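# Refit the band over the corner guard and carton

## Task

Stretch the band back so it wraps around both the corner guard and the carton, without shifting the guard at all, and leave the carton sitting flat. The guard is unattached, so disturbing its position fails the task immediately, and the result only counts if everything stays put once the robot lets go.

## Robot and tools

Robot: two arms, left_arm and right_arm, mounted on opposite sides of a table. left_arm's base is on the +y side. The names do not match left or right in any image. Each arm has a parallel gripper. Its fingers point along the gripper's own +x axis and close along its y axis. The reported end_effector_position is the point between the pads, 3 to 4 cm short of the fingertips.

Scene frame: origin at the table centre, +z up, table top at z = +0.020 m. Result lines give each gripper's position in metres, its orientation as quat wxyz, and its velocities (m/s, rad/s) in this frame. At long reach the printed position can be somewhat off.

execute_actions(actions): a list of actions run one after another. Each action is a table of up to 15 rows, and each row lasts one 1/30 s step. If you give fewer rows, the last row repeats until 15 steps are filled, so one action is 0.5 s. A row is always 14 numbers in [-1, 1]: dx, dy, dz, rx, ry, rz, opening for left_arm, then the same seven for right_arm. Include both arms even if only one moves. dx to rz are an offset in that gripper's own axes from its measured pose at the start of the action. For the first action of a call, that start is the last pose a result reported. Every row is measured from that same start, not from the row before. Scale: 1.0 = 0.6 m or 180 degrees. rx, ry, rz form one rotation vector. Opening is absolute, not an offset: +1 is fully open (0.088 m), and empty fingers meet near -0.80; going lower down to -1 only adds squeeze. Closing from fully open takes at least about 0.5 s. An empty list just returns the current state and images.

move(target, speed, blocking): target is one 14-number row in the same layout and the same gripper-frame offsets. The offsets are measured from the pose in the last result that showed one. Each gripper follows a straight path; both paths finish together and last 0.5 to 10 s, and a path is cut off at 10 s. The gripper turns the short way. speed is in m/s, from 0.002 to 0.5 (default 0.25); rotation is capped at twice that number in rad/s. Paths ignore obstacles and the other arm. Grippers lag, can stray, and can overshoot the speed when an arm is near straight. Faster contact, or a target placed deeper past the contact point, pushes harder. The opening is sent at the start. With blocking=false the call returns after 0.5 s while the arm keeps going; then use wait or stop before sending any other motion. The move: line reports the ending (done, off_target, moving, held, fault), any limits that acted (paced = pose clipped; held = a check blocked steps, after which the arm may jump faster) and each gripper's distance to its target. If only one arm is named, the other finished normally.

wait(seconds): 0 to 10 s; the arms keep their last command and a running move continues. stop(): brakes a running move; it needs room to do so, while the fingers keep moving. zoom_image(camera, region): region is [x0, y0, x1, y1] in pixels, at most 504x504. Cameras: cam_high, cam_low, cam_left_wrist, cam_right_wrist, all 672x504. finished_scene(scene): ends the scene with that number and reports success; it cannot be undone.

Control details: on each step the commanded pose is clipped to within 70 mm and 16 degrees of the measured pose. Position takes priority over orientation. After an action, an arm stops at its last clipped pose, so send the remainder of a far target in the next action. Hand target lines show where the controller is currently driving. Friction can leave a gripper short of target or slightly tilted, and tiny moves may not happen, so check each result and correct the tilt. A "pose unreachable" line means the clearance check altered that arm's command. HELD in the step readings marks steps where part of that arm's row was held back. For an arm that should stay still, send the offset back to its wanted pose in the first call of a reply, zeros after that, and always its desired opening.

Gripping: grip_measured uses the opening scale. Each gripper's reading has a fixed error of about 1 mm. Squeezing a hard part makes it read up to 0.061 narrower than the pads really are. Command about 0.07 below grip_measured for a firm hold and less for a lighter one. Parts thinner than about 3 mm get proportionally less force. grip_effort_n is motor effort, negative meaning closing, capped near 83 N. It is not the force at the pads, and it stays nonzero at rest.

Avoid: nudging the loose guard (instant failure), anything falling off the table, and the carton left tilted. The band must stay in place on its own after release. Do not let the arms collide or press on each other. Contact torque at a joint's load limit stops that arm for 10 s (limits N m: waist 18.2, shoulder 22.5, elbow 22.4, wrist pitch 5.92, wrist yaw 5.9, wrist roll 5.54). Holding loads heats motors: a MOTOR HOT warning appears from 50 °C, and at 95 °C the arm is held and may go limp. Loose objects may occasionally be pushed by outside disturbances. The robot keeps holding its last command while you think.

Each tool is called after "Emit:" as name(argument=value, ...) on one line, values as JSON.

## Session

Emit:
execute_actions(actions=[])

Scene clock: 0.00 s.
left_arm: end_effector_position=(+0.3767, +0.2705, +0.2342) grip_measured=+0.983 grip_effort_n=n/a end_effector_quat_wxyz=(+0.200, +0.722, +0.370, -0.550) end_effector_velocity=(+0.001, +0.002, -0.002) end_effector_angular_velocity=(+0.007, -0.004, +0.009) | right_arm: end_effector_position=(+0.1242, -0.0971, +0.1440) grip_measured=+0.991 grip_effort_n=n/a end_effector_quat_wxyz=(+0.144, -0.741, -0.014, +0.656) end_effector_velocity=(+0.002, -0.002, +0.000) end_effector_angular_velocity=(-0.009, -0.013, +0.017)
Joint positions: left_arm=[ 0.895  2.116  1.793 -1.301 -0.34   1.769  0.087] | right_arm=[-0.084  2.062  1.631 -0.951  0.171 -1.242  0.088]
Joint velocities: left_arm=[ 0.002  0.002 -0.007  0.007 -0.007 -0.007 -0.   ] | right_arm=[-0.002 -0.002 -0.002 -0.007  0.007 -0.022  0.   ]
Heat: left arm: hottest shoulder 29 °C (+0.0 °C/min); right arm: hottest shoulder 32 °C (+0.0 °C/min).
Hand target (left_arm): +0.377, +0.271, +0.234; +0.200, +0.722, +0.370, -0.550
Hand target (right_arm): +0.124, -0.097, +0.144; -0.144, +0.741, +0.014, -0.656
camera_calibration (this result's frames):
cam_left_wrist: T_world_to_cam=[[-0.767717, 0.633589, 0.0957864, 0.109024], [0.526387, 0.538325, 0.658121, -0.472588], [0.365414, 0.555671, -0.746794, -0.036198], [0, 0, 0, 1]] pos_world=[0.345691, 0.205444, 0.273545]
cam_right_wrist: T_world_to_cam=[[0.199076, 0.949749, 0.24155, 0.0392785], [0.844134, -0.291395, 0.45003, -0.178714], [0.497802, 0.11431, -0.859725, 0.149437], [0, 0, 0, 1]] pos_world=[0.0686491, -0.106463, 0.199414]

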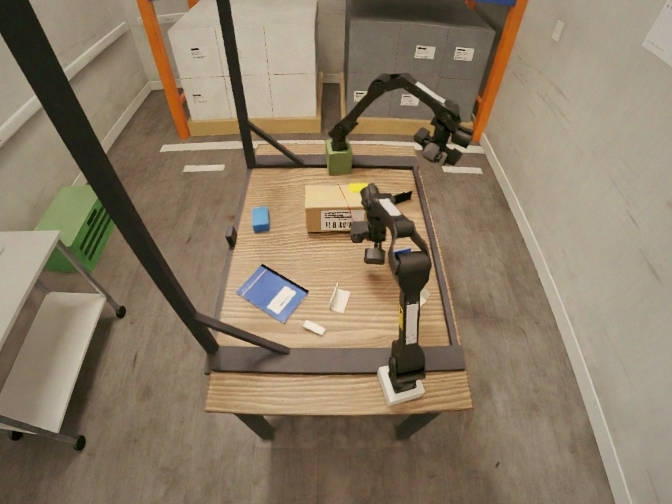

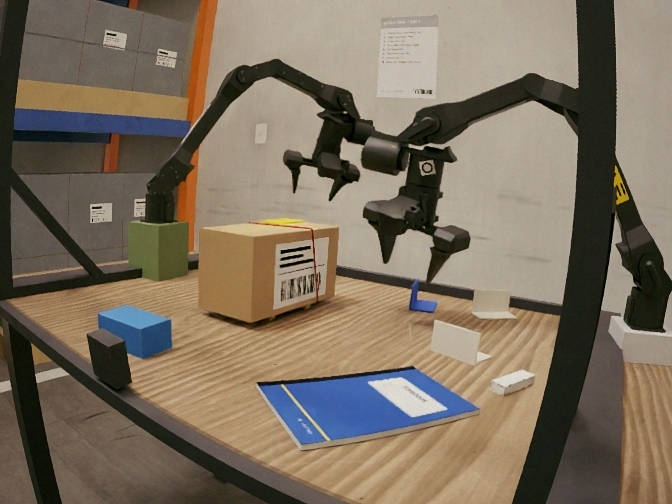

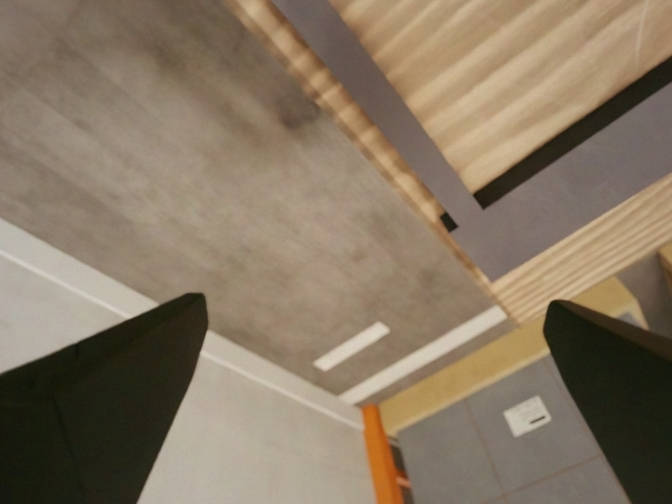

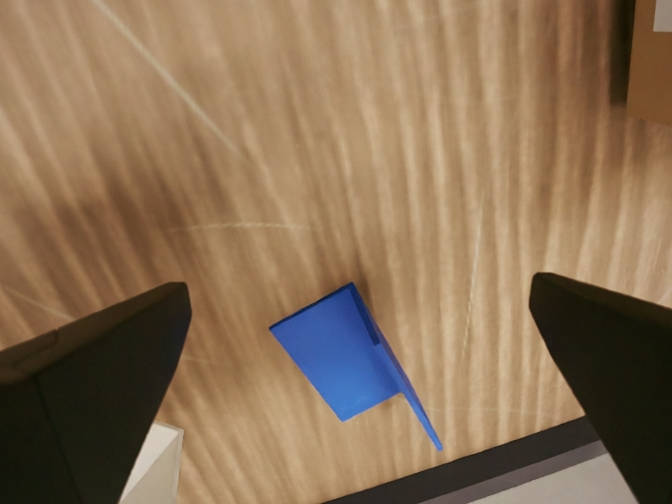

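Emit:
move(target=[-0.274,-0.222,0.585,-0.229,-0.112,0,1,-0.172,0.362,-0.172,0,0,0,1], speed=0.3)

Scene clock: 12.43 s.
left_arm: end_effector_position=(+0.0287, +0.0604, +0.2960) grip_measured=+0.983 grip_effort_n=0.7 end_effector_quat_wxyz=(+0.499, +0.498, +0.496, -0.506) end_effector_velocity=(+0.000, -0.001, +0.002) end_effector_angular_velocity=(-0.002, -0.007, +0.020) | right_arm: end_effector_position=(+0.1758, -0.3419, +0.2079) grip_measured=+0.991 grip_effort_n=1.6 end_effector_quat_wxyz=(+0.148, -0.741, -0.017, +0.655) end_effector_velocity=(+0.003, -0.002, +0.003) end_effector_angular_velocity=(+0.009, -0.005, -0.016)
Joint positions: left_arm=[-0.093  1.928  1.799 -1.432  0.006  0.071  0.087] | right_arm=[-0.158  1.049  0.886 -1.197  0.161 -1.316  0.088]
Joint velocities: left_arm=[-0.002  0.002  0.012 -0.007 -0.007 -0.022 -0.   ] | right_arm=[-0.007 -0.012  0.002 -0.007  0.007  0.007  0.   ]
Heat: left arm: hottest shoulder 33 °C (+19.3 °C/min); right arm: hottest shoulder 37 °C (+24.1 °C/min).
Hand target (left_arm): +0.029, +0.058, +0.292; +0.498, +0.500, +0.501, -0.502
Hand target (right_arm): +0.176, -0.346, +0.205; -0.144, +0.741, +0.014, -0.656
Off the commanded pose (left_arm): 0.002 m, 1 deg.
Off the commanded pose (right_arm): 0.007 m, 1 deg.
move: done
camera_calibration (this result's frames):
cam_left_wrist: T_world_to_cam=[[-0.999831, -0.0159713, -0.00908753, 0.0460181], [-0.018219, 0.926039, 0.376988, -0.141565], [0.00239441, 0.37709, -0.926173, 0.32813], [0, 0, 0, 1]] pos_world=[0.0426455, 0.00809457, 0.357692]
cam_right_wrist: T_world_to_cam=[[0.199056, 0.947088, 0.251795, 0.243103], [0.842354, -0.296661, 0.449924, -0.323837], [0.500815, 0.122541, -0.856836, 0.208442], [0, 0, 0, 1]] pos_world=[0.120004, -0.351853, 0.26309]

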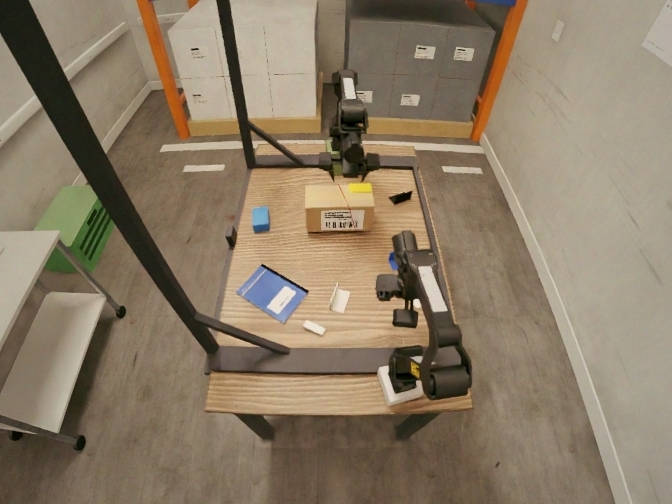

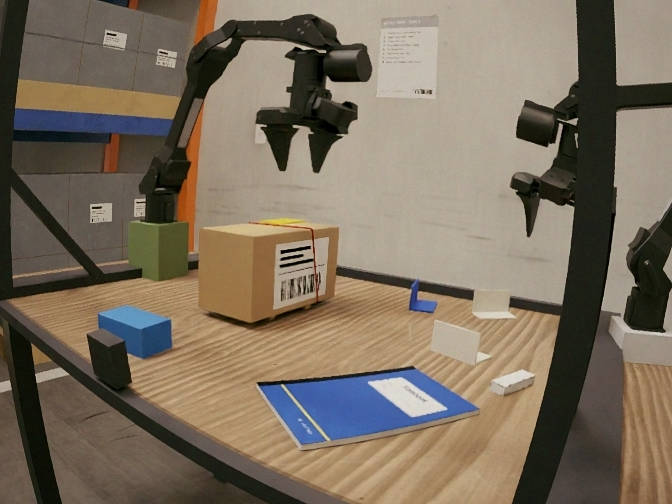

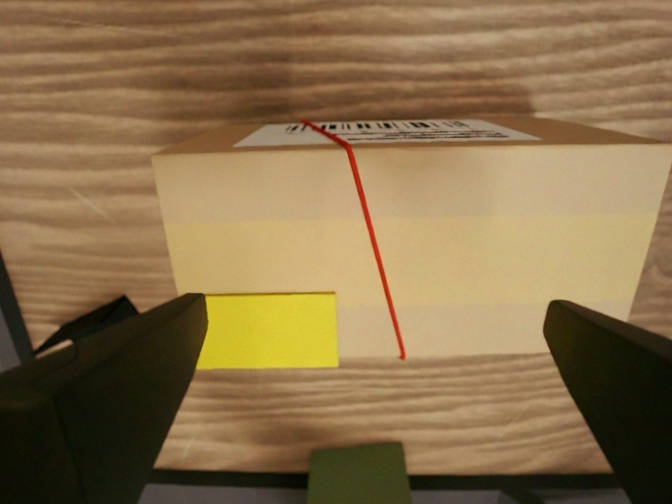

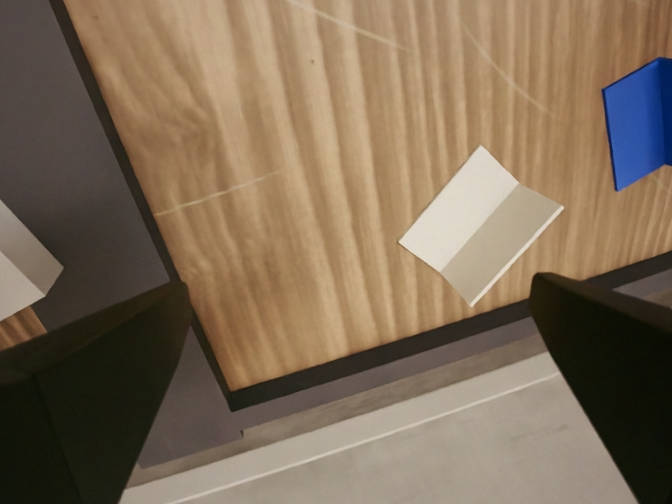

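Emit:
execute_actions(actions=[])

Scene clock: 21.73 s.
left_arm: end_effector_position=(+0.0287, +0.0604, +0.2963) grip_measured=+0.983 grip_effort_n=0.7 end_effector_quat_wxyz=(+0.499, +0.498, +0.496, -0.506) end_effector_velocity=(-0.001, -0.001, -0.001) end_effector_angular_velocity=(-0.002, -0.008, -0.015) | right_arm: end_effector_position=(+0.1758, -0.3421, +0.2080) grip_measured=+0.991 grip_effort_n=1.2 end_effector_quat_wxyz=(+0.148, -0.741, -0.017, +0.655) end_effector_velocity=(-0.000, -0.005, -0.001) end_effector_angular_velocity=(-0.021, +0.007, -0.008)
Joint positions: left_arm=[-0.093  1.928  1.8   -1.433  0.006  0.07   0.087] | right_arm=[-0.158  1.048  0.886 -1.198  0.161 -1.316  0.088]
Joint velocities: left_arm=[-0.007  0.002 -0.002  0.007 -0.007  0.007 -0.   ] | right_arm=[-0.002 -0.002 -0.002 -0.022 -0.007  0.007  0.   ]
Heat: left arm: hottest shoulder 33 °C (+11.0 °C/min); right arm: hottest shoulder 36 °C (+11.0 °C/min).
Hand target (left_arm): +0.029, +0.058, +0.292; +0.498, +0.500, +0.500, -0.502
Hand target (right_arm): +0.176, -0.346, +0.205; -0.144, +0.741, +0.014, -0.656
Off the commanded pose (left_arm): 0.002 m, 1 deg.
Off the commanded pose (right_arm): 0.007 m, 1 deg.
camera_calibration (this result's frames):
cam_left_wrist: T_world_to_cam=[[-0.999819, -0.0167375, -0.00909654, 0.0460716], [-0.0189312, 0.926166, 0.37664, -0.14151], [0.00212092, 0.376744, -0.926315, 0.328486], [0, 0, 0, 1]] pos_world=[0.0426876, 0.00807752, 0.357999]
cam_right_wrist: T_world_to_cam=[[0.199056, 0.947088, 0.251795, 0.243256], [0.842354, -0.296661, 0.449924, -0.323948], [0.500815, 0.122541, -0.856836, 0.208535], [0, 0, 0, 1]] pos_world=[0.12002, -0.352041, 0.263182]

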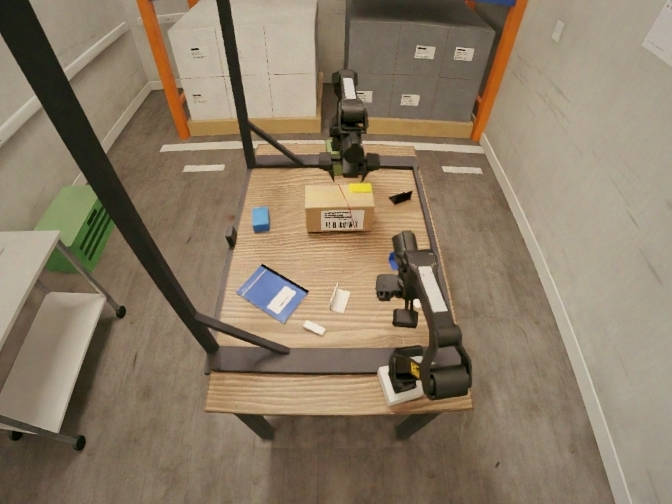

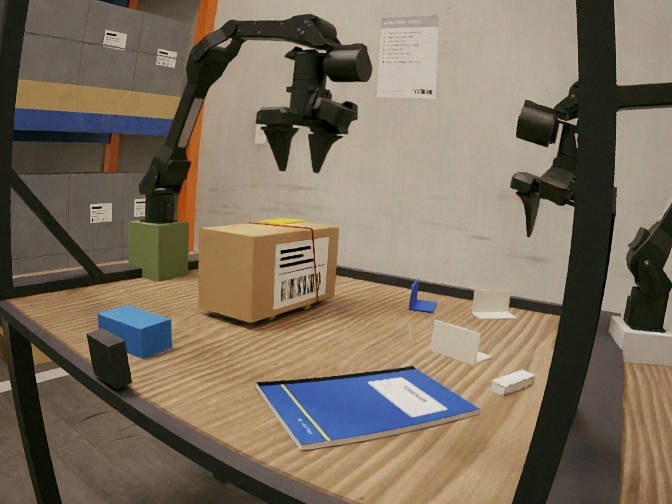

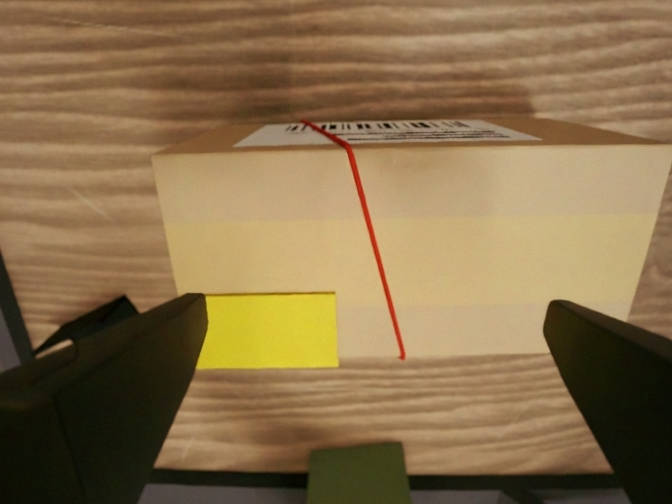

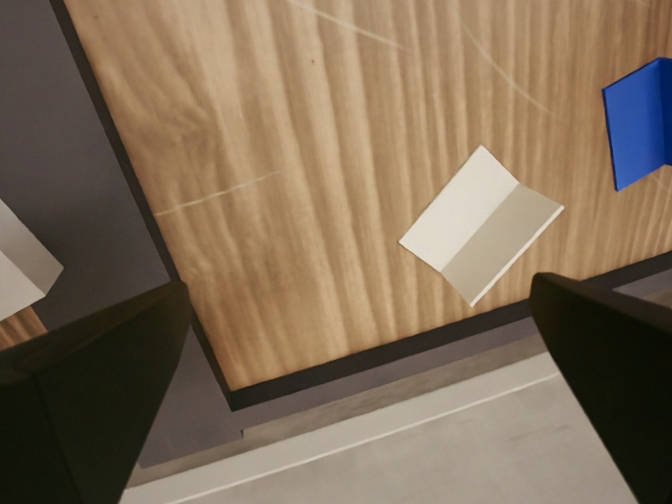

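Emit:
move(target=[0.093,-0.033,-0.124,0,0,0,-0.4,0,0,0,0,0,0,1], speed=0.15)

Scene clock: 36.60 s.
left_arm: end_effector_position=(+0.0098, +0.1321, +0.2391) grip_measured=-0.397 grip_effort_n=-15.6 end_effector_quat_wxyz=(+0.496, +0.500, +0.497, -0.506) end_effector_velocity=(+0.001, +0.003, -0.001) end_effector_angular_velocity=(-0.002, -0.022, +0.000) | right_arm: end_effector_position=(+0.1758, -0.3421, +0.2080) grip_measured=+0.991 grip_effort_n=1.6 end_effector_quat_wxyz=(+0.148, -0.741, -0.017, +0.655) end_effector_velocity=(-0.001, -0.001, +0.001) end_effector_angular_velocity=(-0.002, +0.009, -0.008)
Joint positions: left_arm=[-0.143  1.66   1.243 -1.149  0.006  0.023  0.02 ] | right_arm=[-0.158  1.048  0.886 -1.198  0.161 -1.316  0.088]
Joint velocities: left_arm=[-0.007 -0.012 -0.017  0.007 -0.022 -0.007 -0.   ] | right_arm=[-0.002 -0.002  0.002 -0.007 -0.007  0.007 -0.   ]
Heat: left arm: hottest shoulder 34 °C (+8.2 °C/min); right arm: hottest shoulder 34 °C (+3.3 °C/min).
Hand target (left_arm): +0.009, +0.134, +0.240; +0.499, +0.498, +0.497, -0.506
Hand target (right_arm): +0.176, -0.342, +0.208; -0.148, +0.741, +0.017, -0.655
Off the commanded pose (left_arm): 0.002 m, 0 deg.
Off the commanded pose (right_arm): 0.000 m, 0 deg.
move: done
camera_calibration (this result's frames):
cam_left_wrist: T_world_to_cam=[[-0.99987, -0.0136276, -0.00862581, 0.0273282], [-0.015891, 0.923795, 0.382557, -0.187885], [0.00275515, 0.382644, -0.923892, 0.247179], [0, 0, 0, 1]] pos_world=[0.023658, 0.0793584, 0.300479]
cam_right_wrist: T_world_to_cam=[[0.199056, 0.947088, 0.251795, 0.243256], [0.842354, -0.296661, 0.449924, -0.323948], [0.500815, 0.122541, -0.856836, 0.208535], [0, 0, 0, 1]] pos_world=[0.12002, -0.352041, 0.263182]

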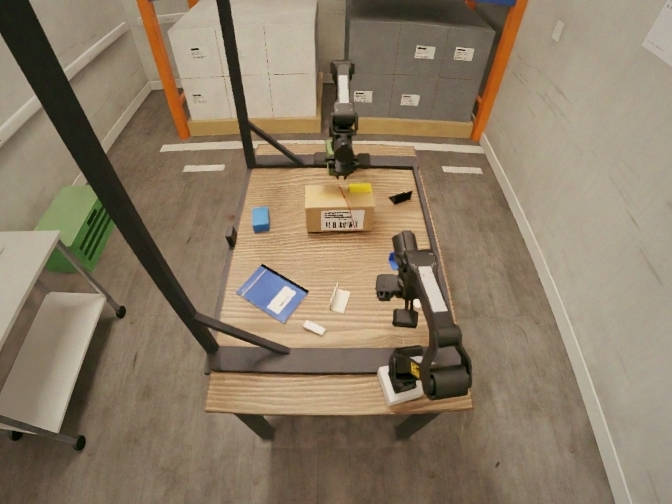

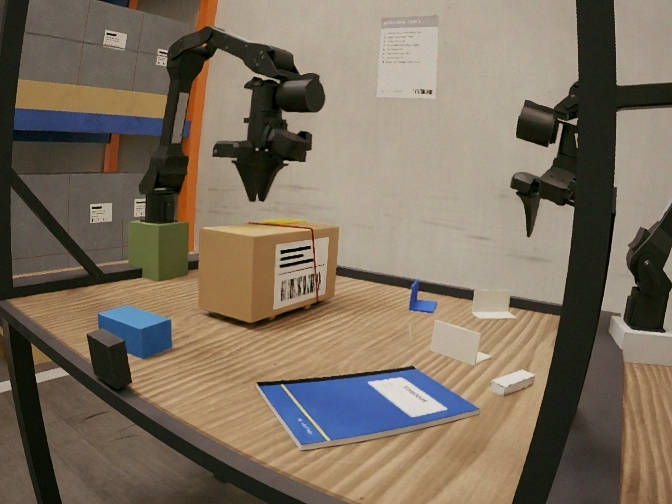

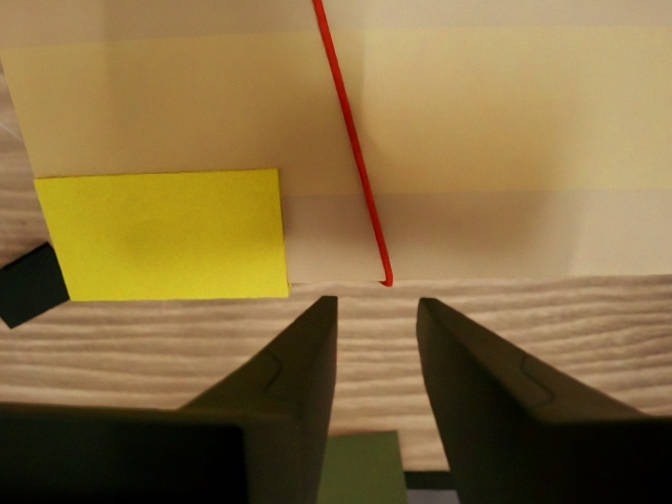

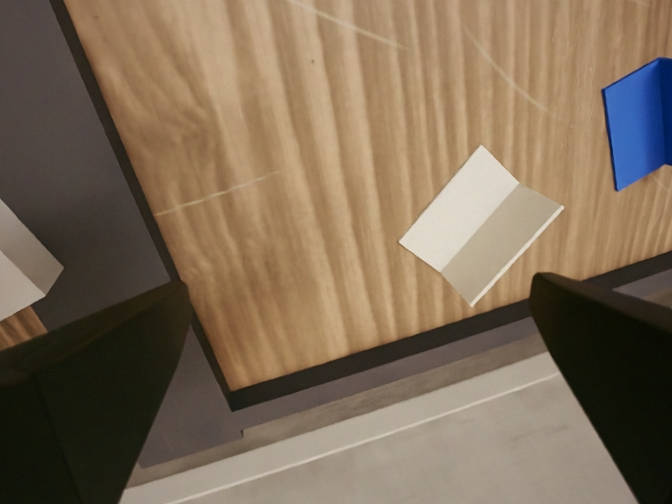

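Emit:
move(target=[0.04,-0.004,0,0,0,0,-0.4,0,0,0,0,0,0,1], speed=0.04)

Emit:
zoom_image(camera="cam_left_wrist", region=[250,150,500,350])

Scene clock: 45.20 s.
left_arm: end_effector_position=(+0.0084, +0.1297, +0.2214) grip_measured=-0.397 grip_effort_n=-15.6 end_effector_quat_wxyz=(+0.501, +0.496, +0.491, -0.512) end_effector_velocity=(+0.001, +0.000, -0.001) end_effector_angular_velocity=(-0.002, -0.022, -0.014) | right_arm: end_effector_position=(+0.1758, -0.3421, +0.2080) grip_measured=+0.991 grip_effort_n=1.2 end_effector_quat_wxyz=(+0.148, -0.741, -0.017, +0.655) end_effector_velocity=(-0.003, +0.001, -0.001) end_effector_angular_velocity=(-0.003, +0.017, +0.023)
Joint positions: left_arm=[-0.148  1.666  1.177 -1.057  0.006  0.021  0.02 ] | right_arm=[-0.158  1.048  0.886 -1.198  0.161 -1.316  0.088]
Joint velocities: left_arm=[-0.007 -0.002 -0.007  0.007 -0.022  0.007 -0.   ] | right_arm=[-0.002  0.002 -0.002  0.007 -0.022 -0.022  0.   ]
Heat: left arm: hottest shoulder 34 °C (+6.6 °C/min); right arm: hottest shoulder 33 °C (+1.3 °C/min).
Hand target (left_arm): +0.007, +0.132, +0.215; +0.496, +0.500, +0.498, -0.506
Hand target (right_arm): +0.176, -0.342, +0.208; -0.148, +0.741, +0.017, -0.655
Off the commanded pose (left_arm): 0.007 m, 1 deg.
Off the commanded pose (right_arm): 0.000 m, 0 deg.
move: done
camera_calibration (this result's frames):
cam_left_wrist: T_world_to_cam=[[-0.999902, -0.0111371, -0.00851528, 0.0253584], [-0.0134691, 0.931651, 0.363104, -0.17566], [0.00388935, 0.363183, -0.93171, 0.235928], [0, 0, 0, 1]] pos_world=[0.0220723, 0.0782516, 0.283815]
cam_right_wrist: T_world_to_cam=[[0.199056, 0.947088, 0.251795, 0.243256], [0.842354, -0.296661, 0.449924, -0.323948], [0.500815, 0.122541, -0.856836, 0.208535], [0, 0, 0, 1]] pos_world=[0.12002, -0.352041, 0.263182]

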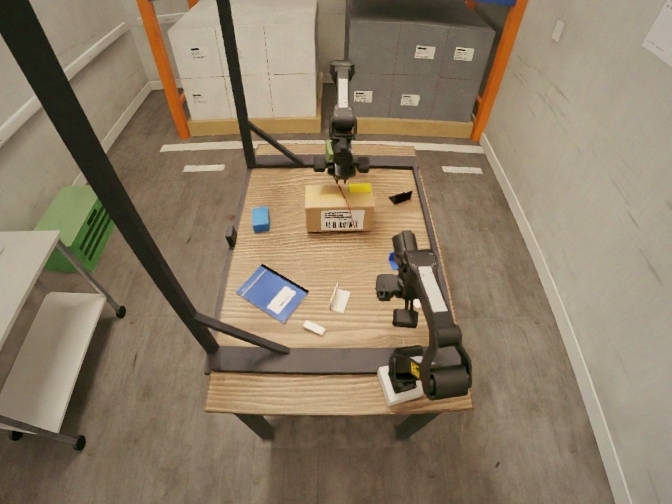

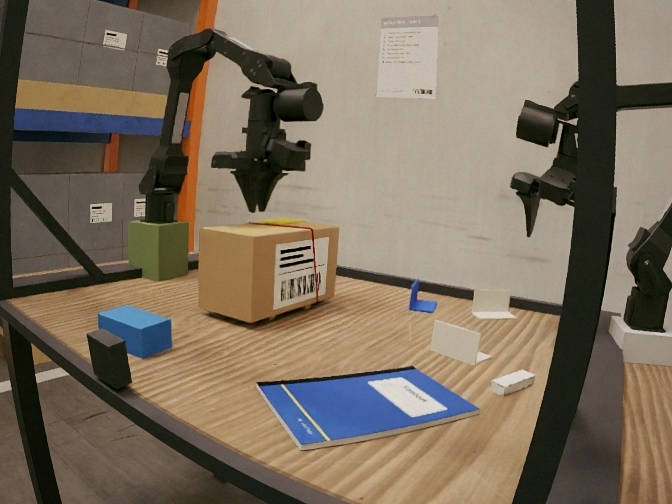

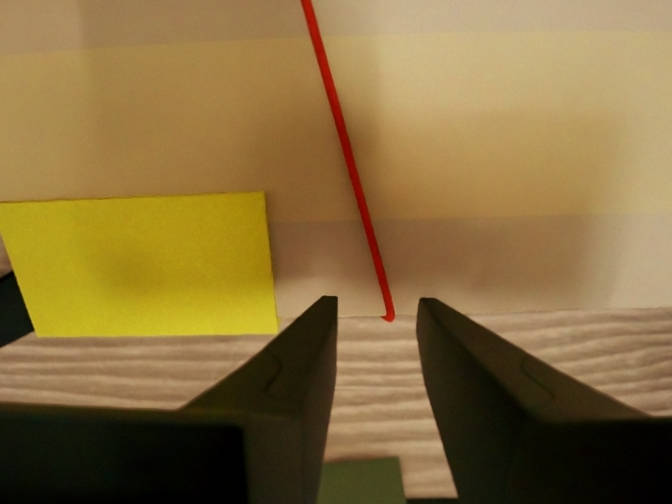

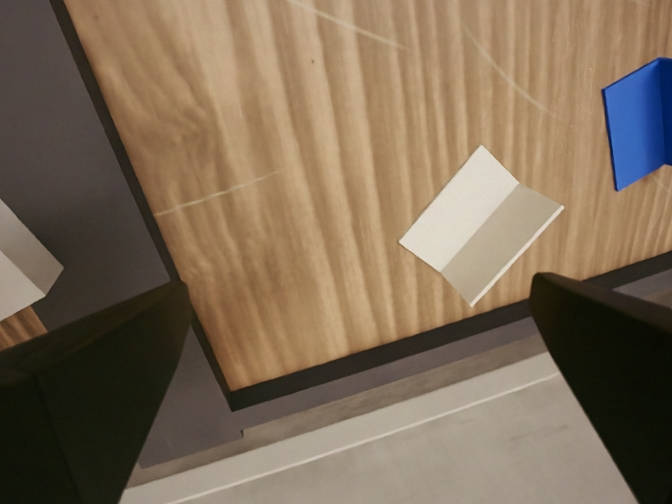

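Region (250, 150, 500, 350) of cam_left_wrist's 672x504 image, scaled by 2.016, with more detail than that image has; it fills the top 403 rows of this view, and the rest is white.

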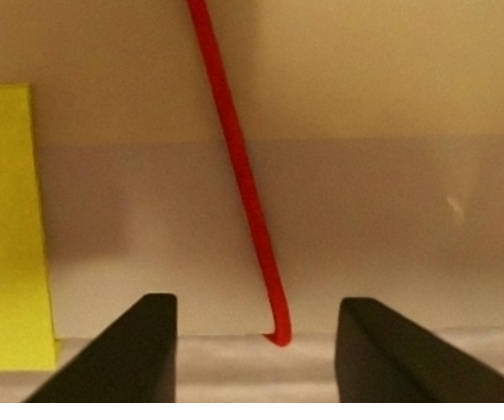

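Emit:
move(target=[0.03,0.004,-0.008,0,0,0,-0.4,0,0,0,0,0,0,1], speed=0.03)

Scene clock: 52.17 s.
left_arm: end_effector_position=(+0.0100, +0.1318, +0.2065) grip_measured=-0.397 grip_effort_n=-15.6 end_effector_quat_wxyz=(+0.504, +0.493, +0.489, -0.513) end_effector_velocity=(+0.000, +0.000, -0.001) end_effector_angular_velocity=(-0.002, -0.008, -0.010) | right_arm: end_effector_position=(+0.1758, -0.3421, +0.2080) grip_measured=+0.991 grip_effort_n=1.6 end_effector_quat_wxyz=(+0.148, -0.741, -0.017, +0.655) end_effector_velocity=(-0.001, -0.000, -0.002) end_effector_angular_velocity=(+0.001, +0.006, +0.006)
Joint positions: left_arm=[-0.142  1.666  1.116 -0.985  0.006  0.024  0.02 ] | right_arm=[-0.158  1.048  0.886 -1.198  0.161 -1.316  0.088]
Joint velocities: left_arm=[-0.002 -0.002 -0.007  0.007 -0.007  0.007 -0.   ] | right_arm=[-0.002 -0.002 -0.007  0.007 -0.007 -0.007 -0.   ]
Heat: left arm: hottest shoulder 34 °C (+5.8 °C/min); right arm: hottest shoulder 33 °C (+1.2 °C/min).
Hand target (left_arm): +0.011, +0.134, +0.203; +0.501, +0.496, +0.491, -0.511
Hand target (right_arm): +0.176, -0.342, +0.208; -0.148, +0.741, +0.017, -0.655
Off the commanded pose (left_arm): 0.004 m, 1 deg.
Off the commanded pose (right_arm): 0.000 m, 0 deg.
move: done
camera_calibration (this result's frames):
cam_left_wrist: T_world_to_cam=[[-0.999861, -0.0142778, -0.008559, 0.0273418], [-0.0163817, 0.935302, 0.353471, -0.170616], [0.00295844, 0.353563, -0.935406, 0.223414], [0, 0, 0, 1]] pos_world=[0.0238821, 0.0809769, 0.269525]
cam_right_wrist: T_world_to_cam=[[0.199056, 0.947088, 0.251795, 0.243256], [0.842354, -0.296661, 0.449924, -0.323948], [0.500815, 0.122541, -0.856836, 0.208535], [0, 0, 0, 1]] pos_world=[0.12002, -0.352041, 0.263182]

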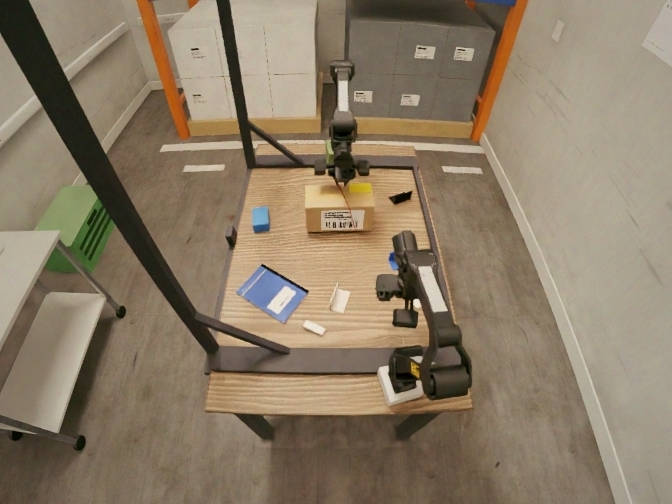

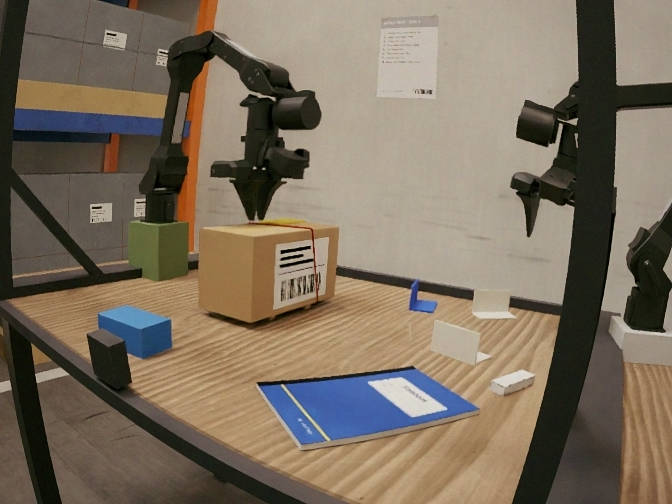

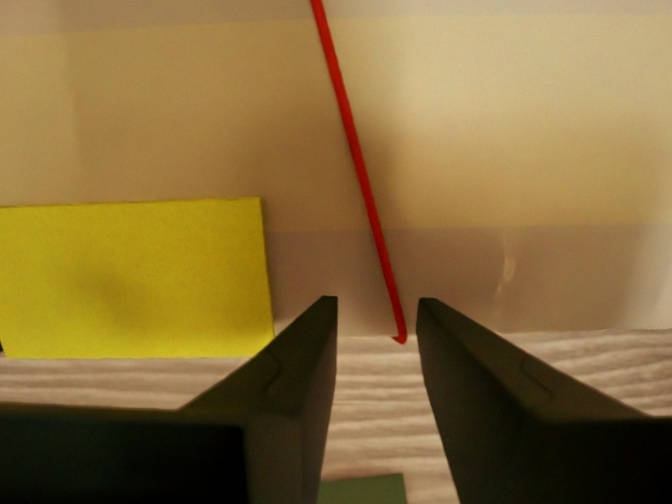

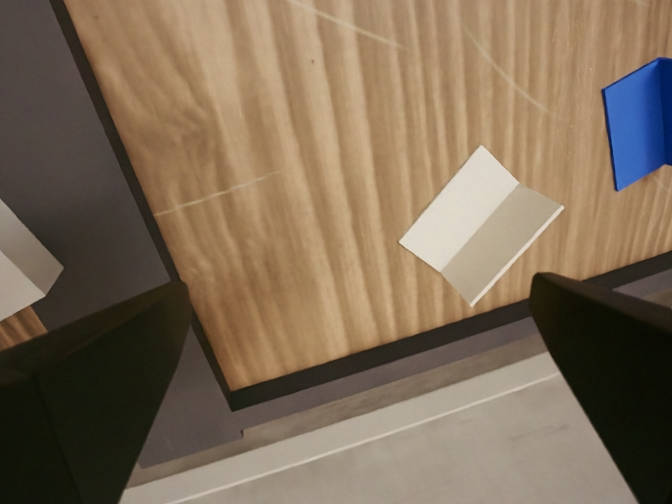

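Emit:
move(target=[0.022,-0.007,0,0,0,0,-0.4,0,0,0,0,0,0,1], speed=0.03)

Scene clock: 59.73 s.
left_arm: end_effector_position=(+0.0070, +0.1284, +0.2007) grip_measured=-0.397 grip_effort_n=-15.6 end_effector_quat_wxyz=(+0.509, +0.487, +0.483, -0.519) end_effector_velocity=(-0.002, -0.001, +0.000) end_effector_angular_velocity=(-0.007, +0.007, -0.010) | right_arm: end_effector_position=(+0.1758, -0.3421, +0.2080) grip_measured=+0.991 grip_effort_n=1.6 end_effector_quat_wxyz=(+0.148, -0.741, -0.017, +0.655) end_effector_velocity=(-0.003, +0.001, -0.001) end_effector_angular_velocity=(+0.007, +0.024, -0.005)
Joint positions: left_arm=[-0.153  1.668  1.092 -0.937  0.006  0.015  0.02 ] | right_arm=[-0.158  1.048  0.886 -1.198  0.161 -1.316  0.088]
Joint velocities: left_arm=[-0.002 -0.002 -0.002  0.007  0.007  0.007 -0.   ] | right_arm=[-0.002 -0.002 -0.002  0.007 -0.022  0.007 -0.   ]
Heat: left arm: hottest shoulder 34 °C (+5.0 °C/min); right arm: hottest shoulder 33 °C (+1.0 °C/min).
Hand target (left_arm): +0.006, +0.131, +0.193; +0.504, +0.493, +0.490, -0.513
Hand target (right_arm): +0.176, -0.342, +0.208; -0.148, +0.741, +0.017, -0.655
Off the commanded pose (left_arm): 0.008 m, 1 deg.
Off the commanded pose (right_arm): 0.000 m, 0 deg.
move: done
camera_calibration (this result's frames):
cam_left_wrist: T_world_to_cam=[[-0.99989, -0.0121919, -0.00839522, 0.0238744], [-0.0142879, 0.943164, 0.332021, -0.162158], [0.00387011, 0.332104, -0.943235, 0.223489], [0, 0, 0, 1]] pos_world=[0.0206899, 0.0790113, 0.264843]
cam_right_wrist: T_world_to_cam=[[0.199056, 0.947088, 0.251795, 0.243256], [0.842354, -0.296661, 0.449924, -0.323948], [0.500815, 0.122541, -0.856836, 0.208535], [0, 0, 0, 1]] pos_world=[0.12002, -0.352041, 0.263182]

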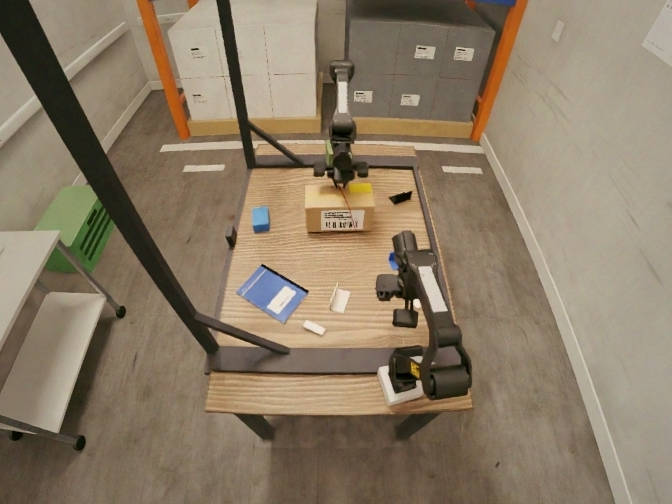

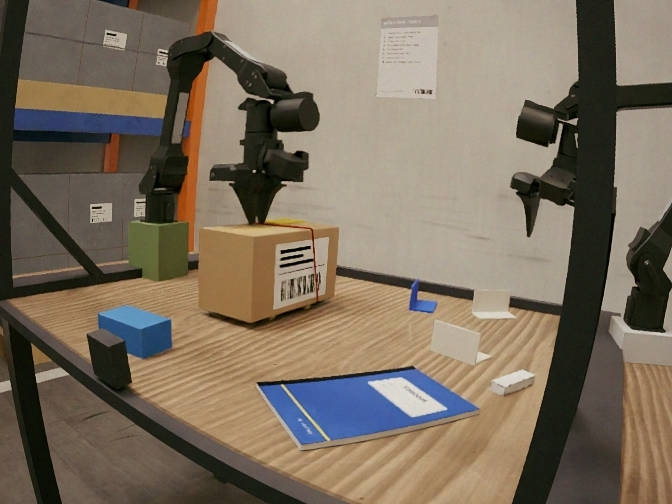

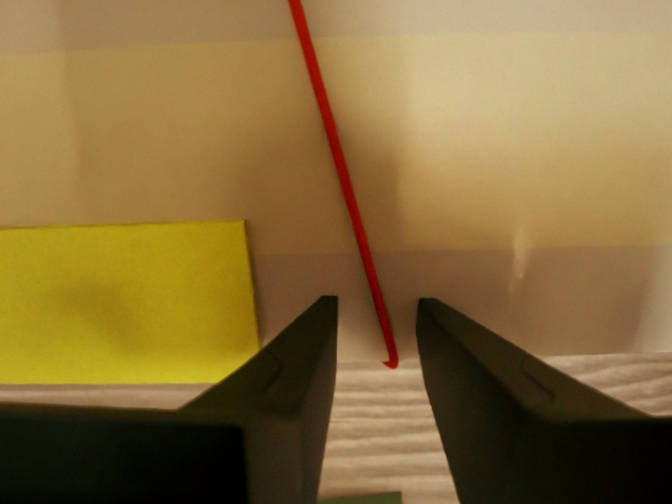

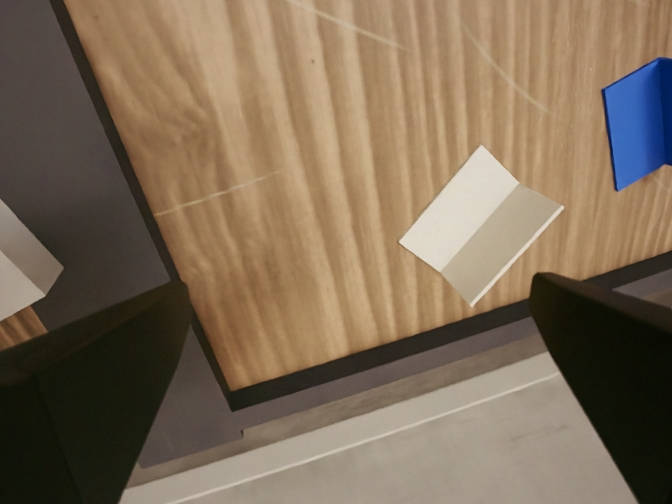

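Emit:
move(target=[0.016,0,-0.006,0,0.02,0,-0.4,0,0,0,0,0,0,1], speed=0.03)

Scene clock: 65.90 s.
left_arm: end_effector_position=(+0.0070, +0.1290, +0.1995) grip_measured=-0.397 grip_effort_n=-15.1 end_effector_quat_wxyz=(+0.502, +0.495, +0.491, -0.512) end_effector_velocity=(+0.000, +0.002, -0.001) end_effector_angular_velocity=(+0.012, -0.007, +0.005) | right_arm: end_effector_position=(+0.1758, -0.3421, +0.2080) grip_measured=+0.991 grip_effort_n=1.6 end_effector_quat_wxyz=(+0.148, -0.741, -0.017, +0.655) end_effector_velocity=(+0.000, -0.002, -0.001) end_effector_angular_velocity=(-0.009, +0.005, +0.001)
Joint positions: left_arm=[-0.153  1.691  1.114 -0.966  0.006  0.015  0.02 ] | right_arm=[-0.158  1.048  0.886 -1.198  0.161 -1.316  0.088]
Joint velocities: left_arm=[-0.002  0.002 -0.002 -0.007 -0.007 -0.007 -0.   ] | right_arm=[-0.007 -0.002 -0.002 -0.007 -0.007 -0.007 -0.   ]
Heat: left arm: hottest shoulder 33 °C (+2.0 °C/min); right arm: hottest shoulder 32 °C (-3.0 °C/min).
Hand target (left_arm): +0.007, +0.132, +0.191; +0.494, +0.503, +0.499, -0.504
Hand target (right_arm): +0.176, -0.342, +0.208; -0.148, +0.741, +0.017, -0.655
Off the commanded pose (left_arm): 0.009 m, 2 deg.
Off the commanded pose (right_arm): 0.000 m, 0 deg.
move: off_target (left_arm)
camera_calibration (this result's frames):
cam_left_wrist: T_world_to_cam=[[-0.999891, -0.0119307, -0.00872438, 0.023903], [-0.0142744, 0.932594, 0.360646, -0.166703], [0.00383357, 0.360731, -0.932662, 0.216317], [0, 0, 0, 1]] pos_world=[0.0206916, 0.0777185, 0.26208]
cam_right_wrist: T_world_to_cam=[[0.199056, 0.947088, 0.251795, 0.243256], [0.842354, -0.296661, 0.449924, -0.323948], [0.500815, 0.122541, -0.856836, 0.208535], [0, 0, 0, 1]] pos_world=[0.12002, -0.352041, 0.263182]

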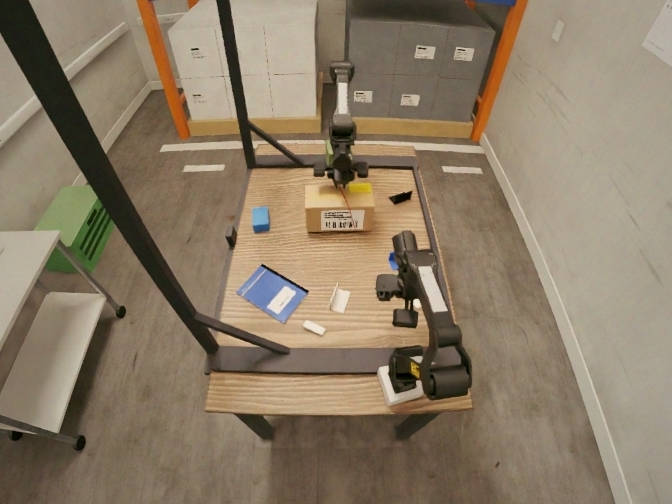

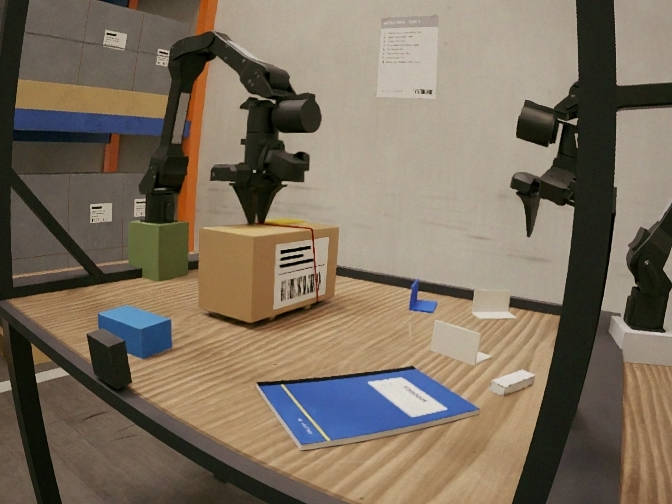

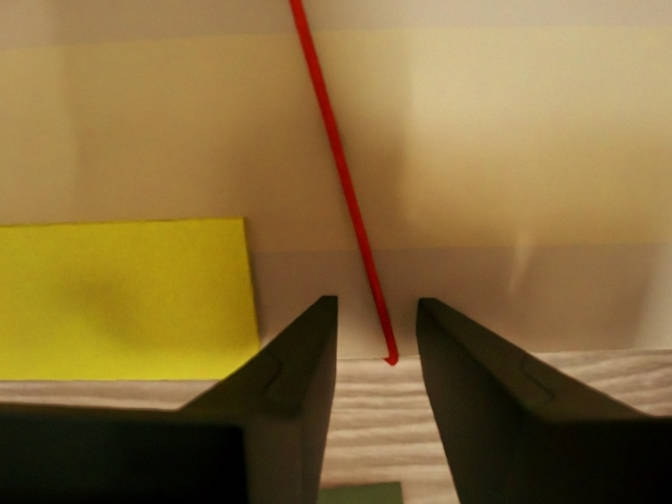

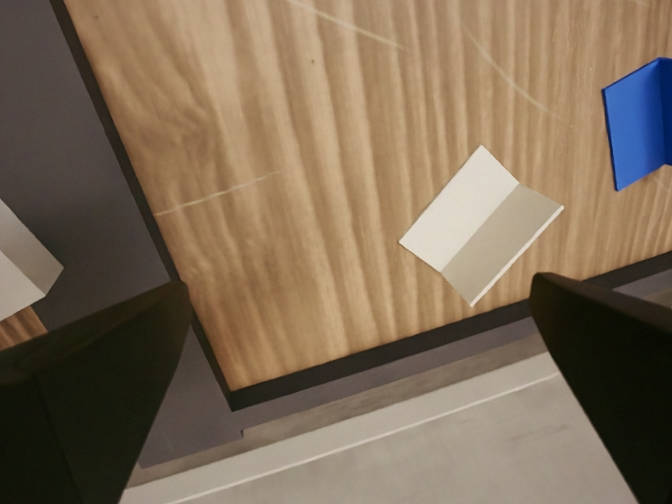

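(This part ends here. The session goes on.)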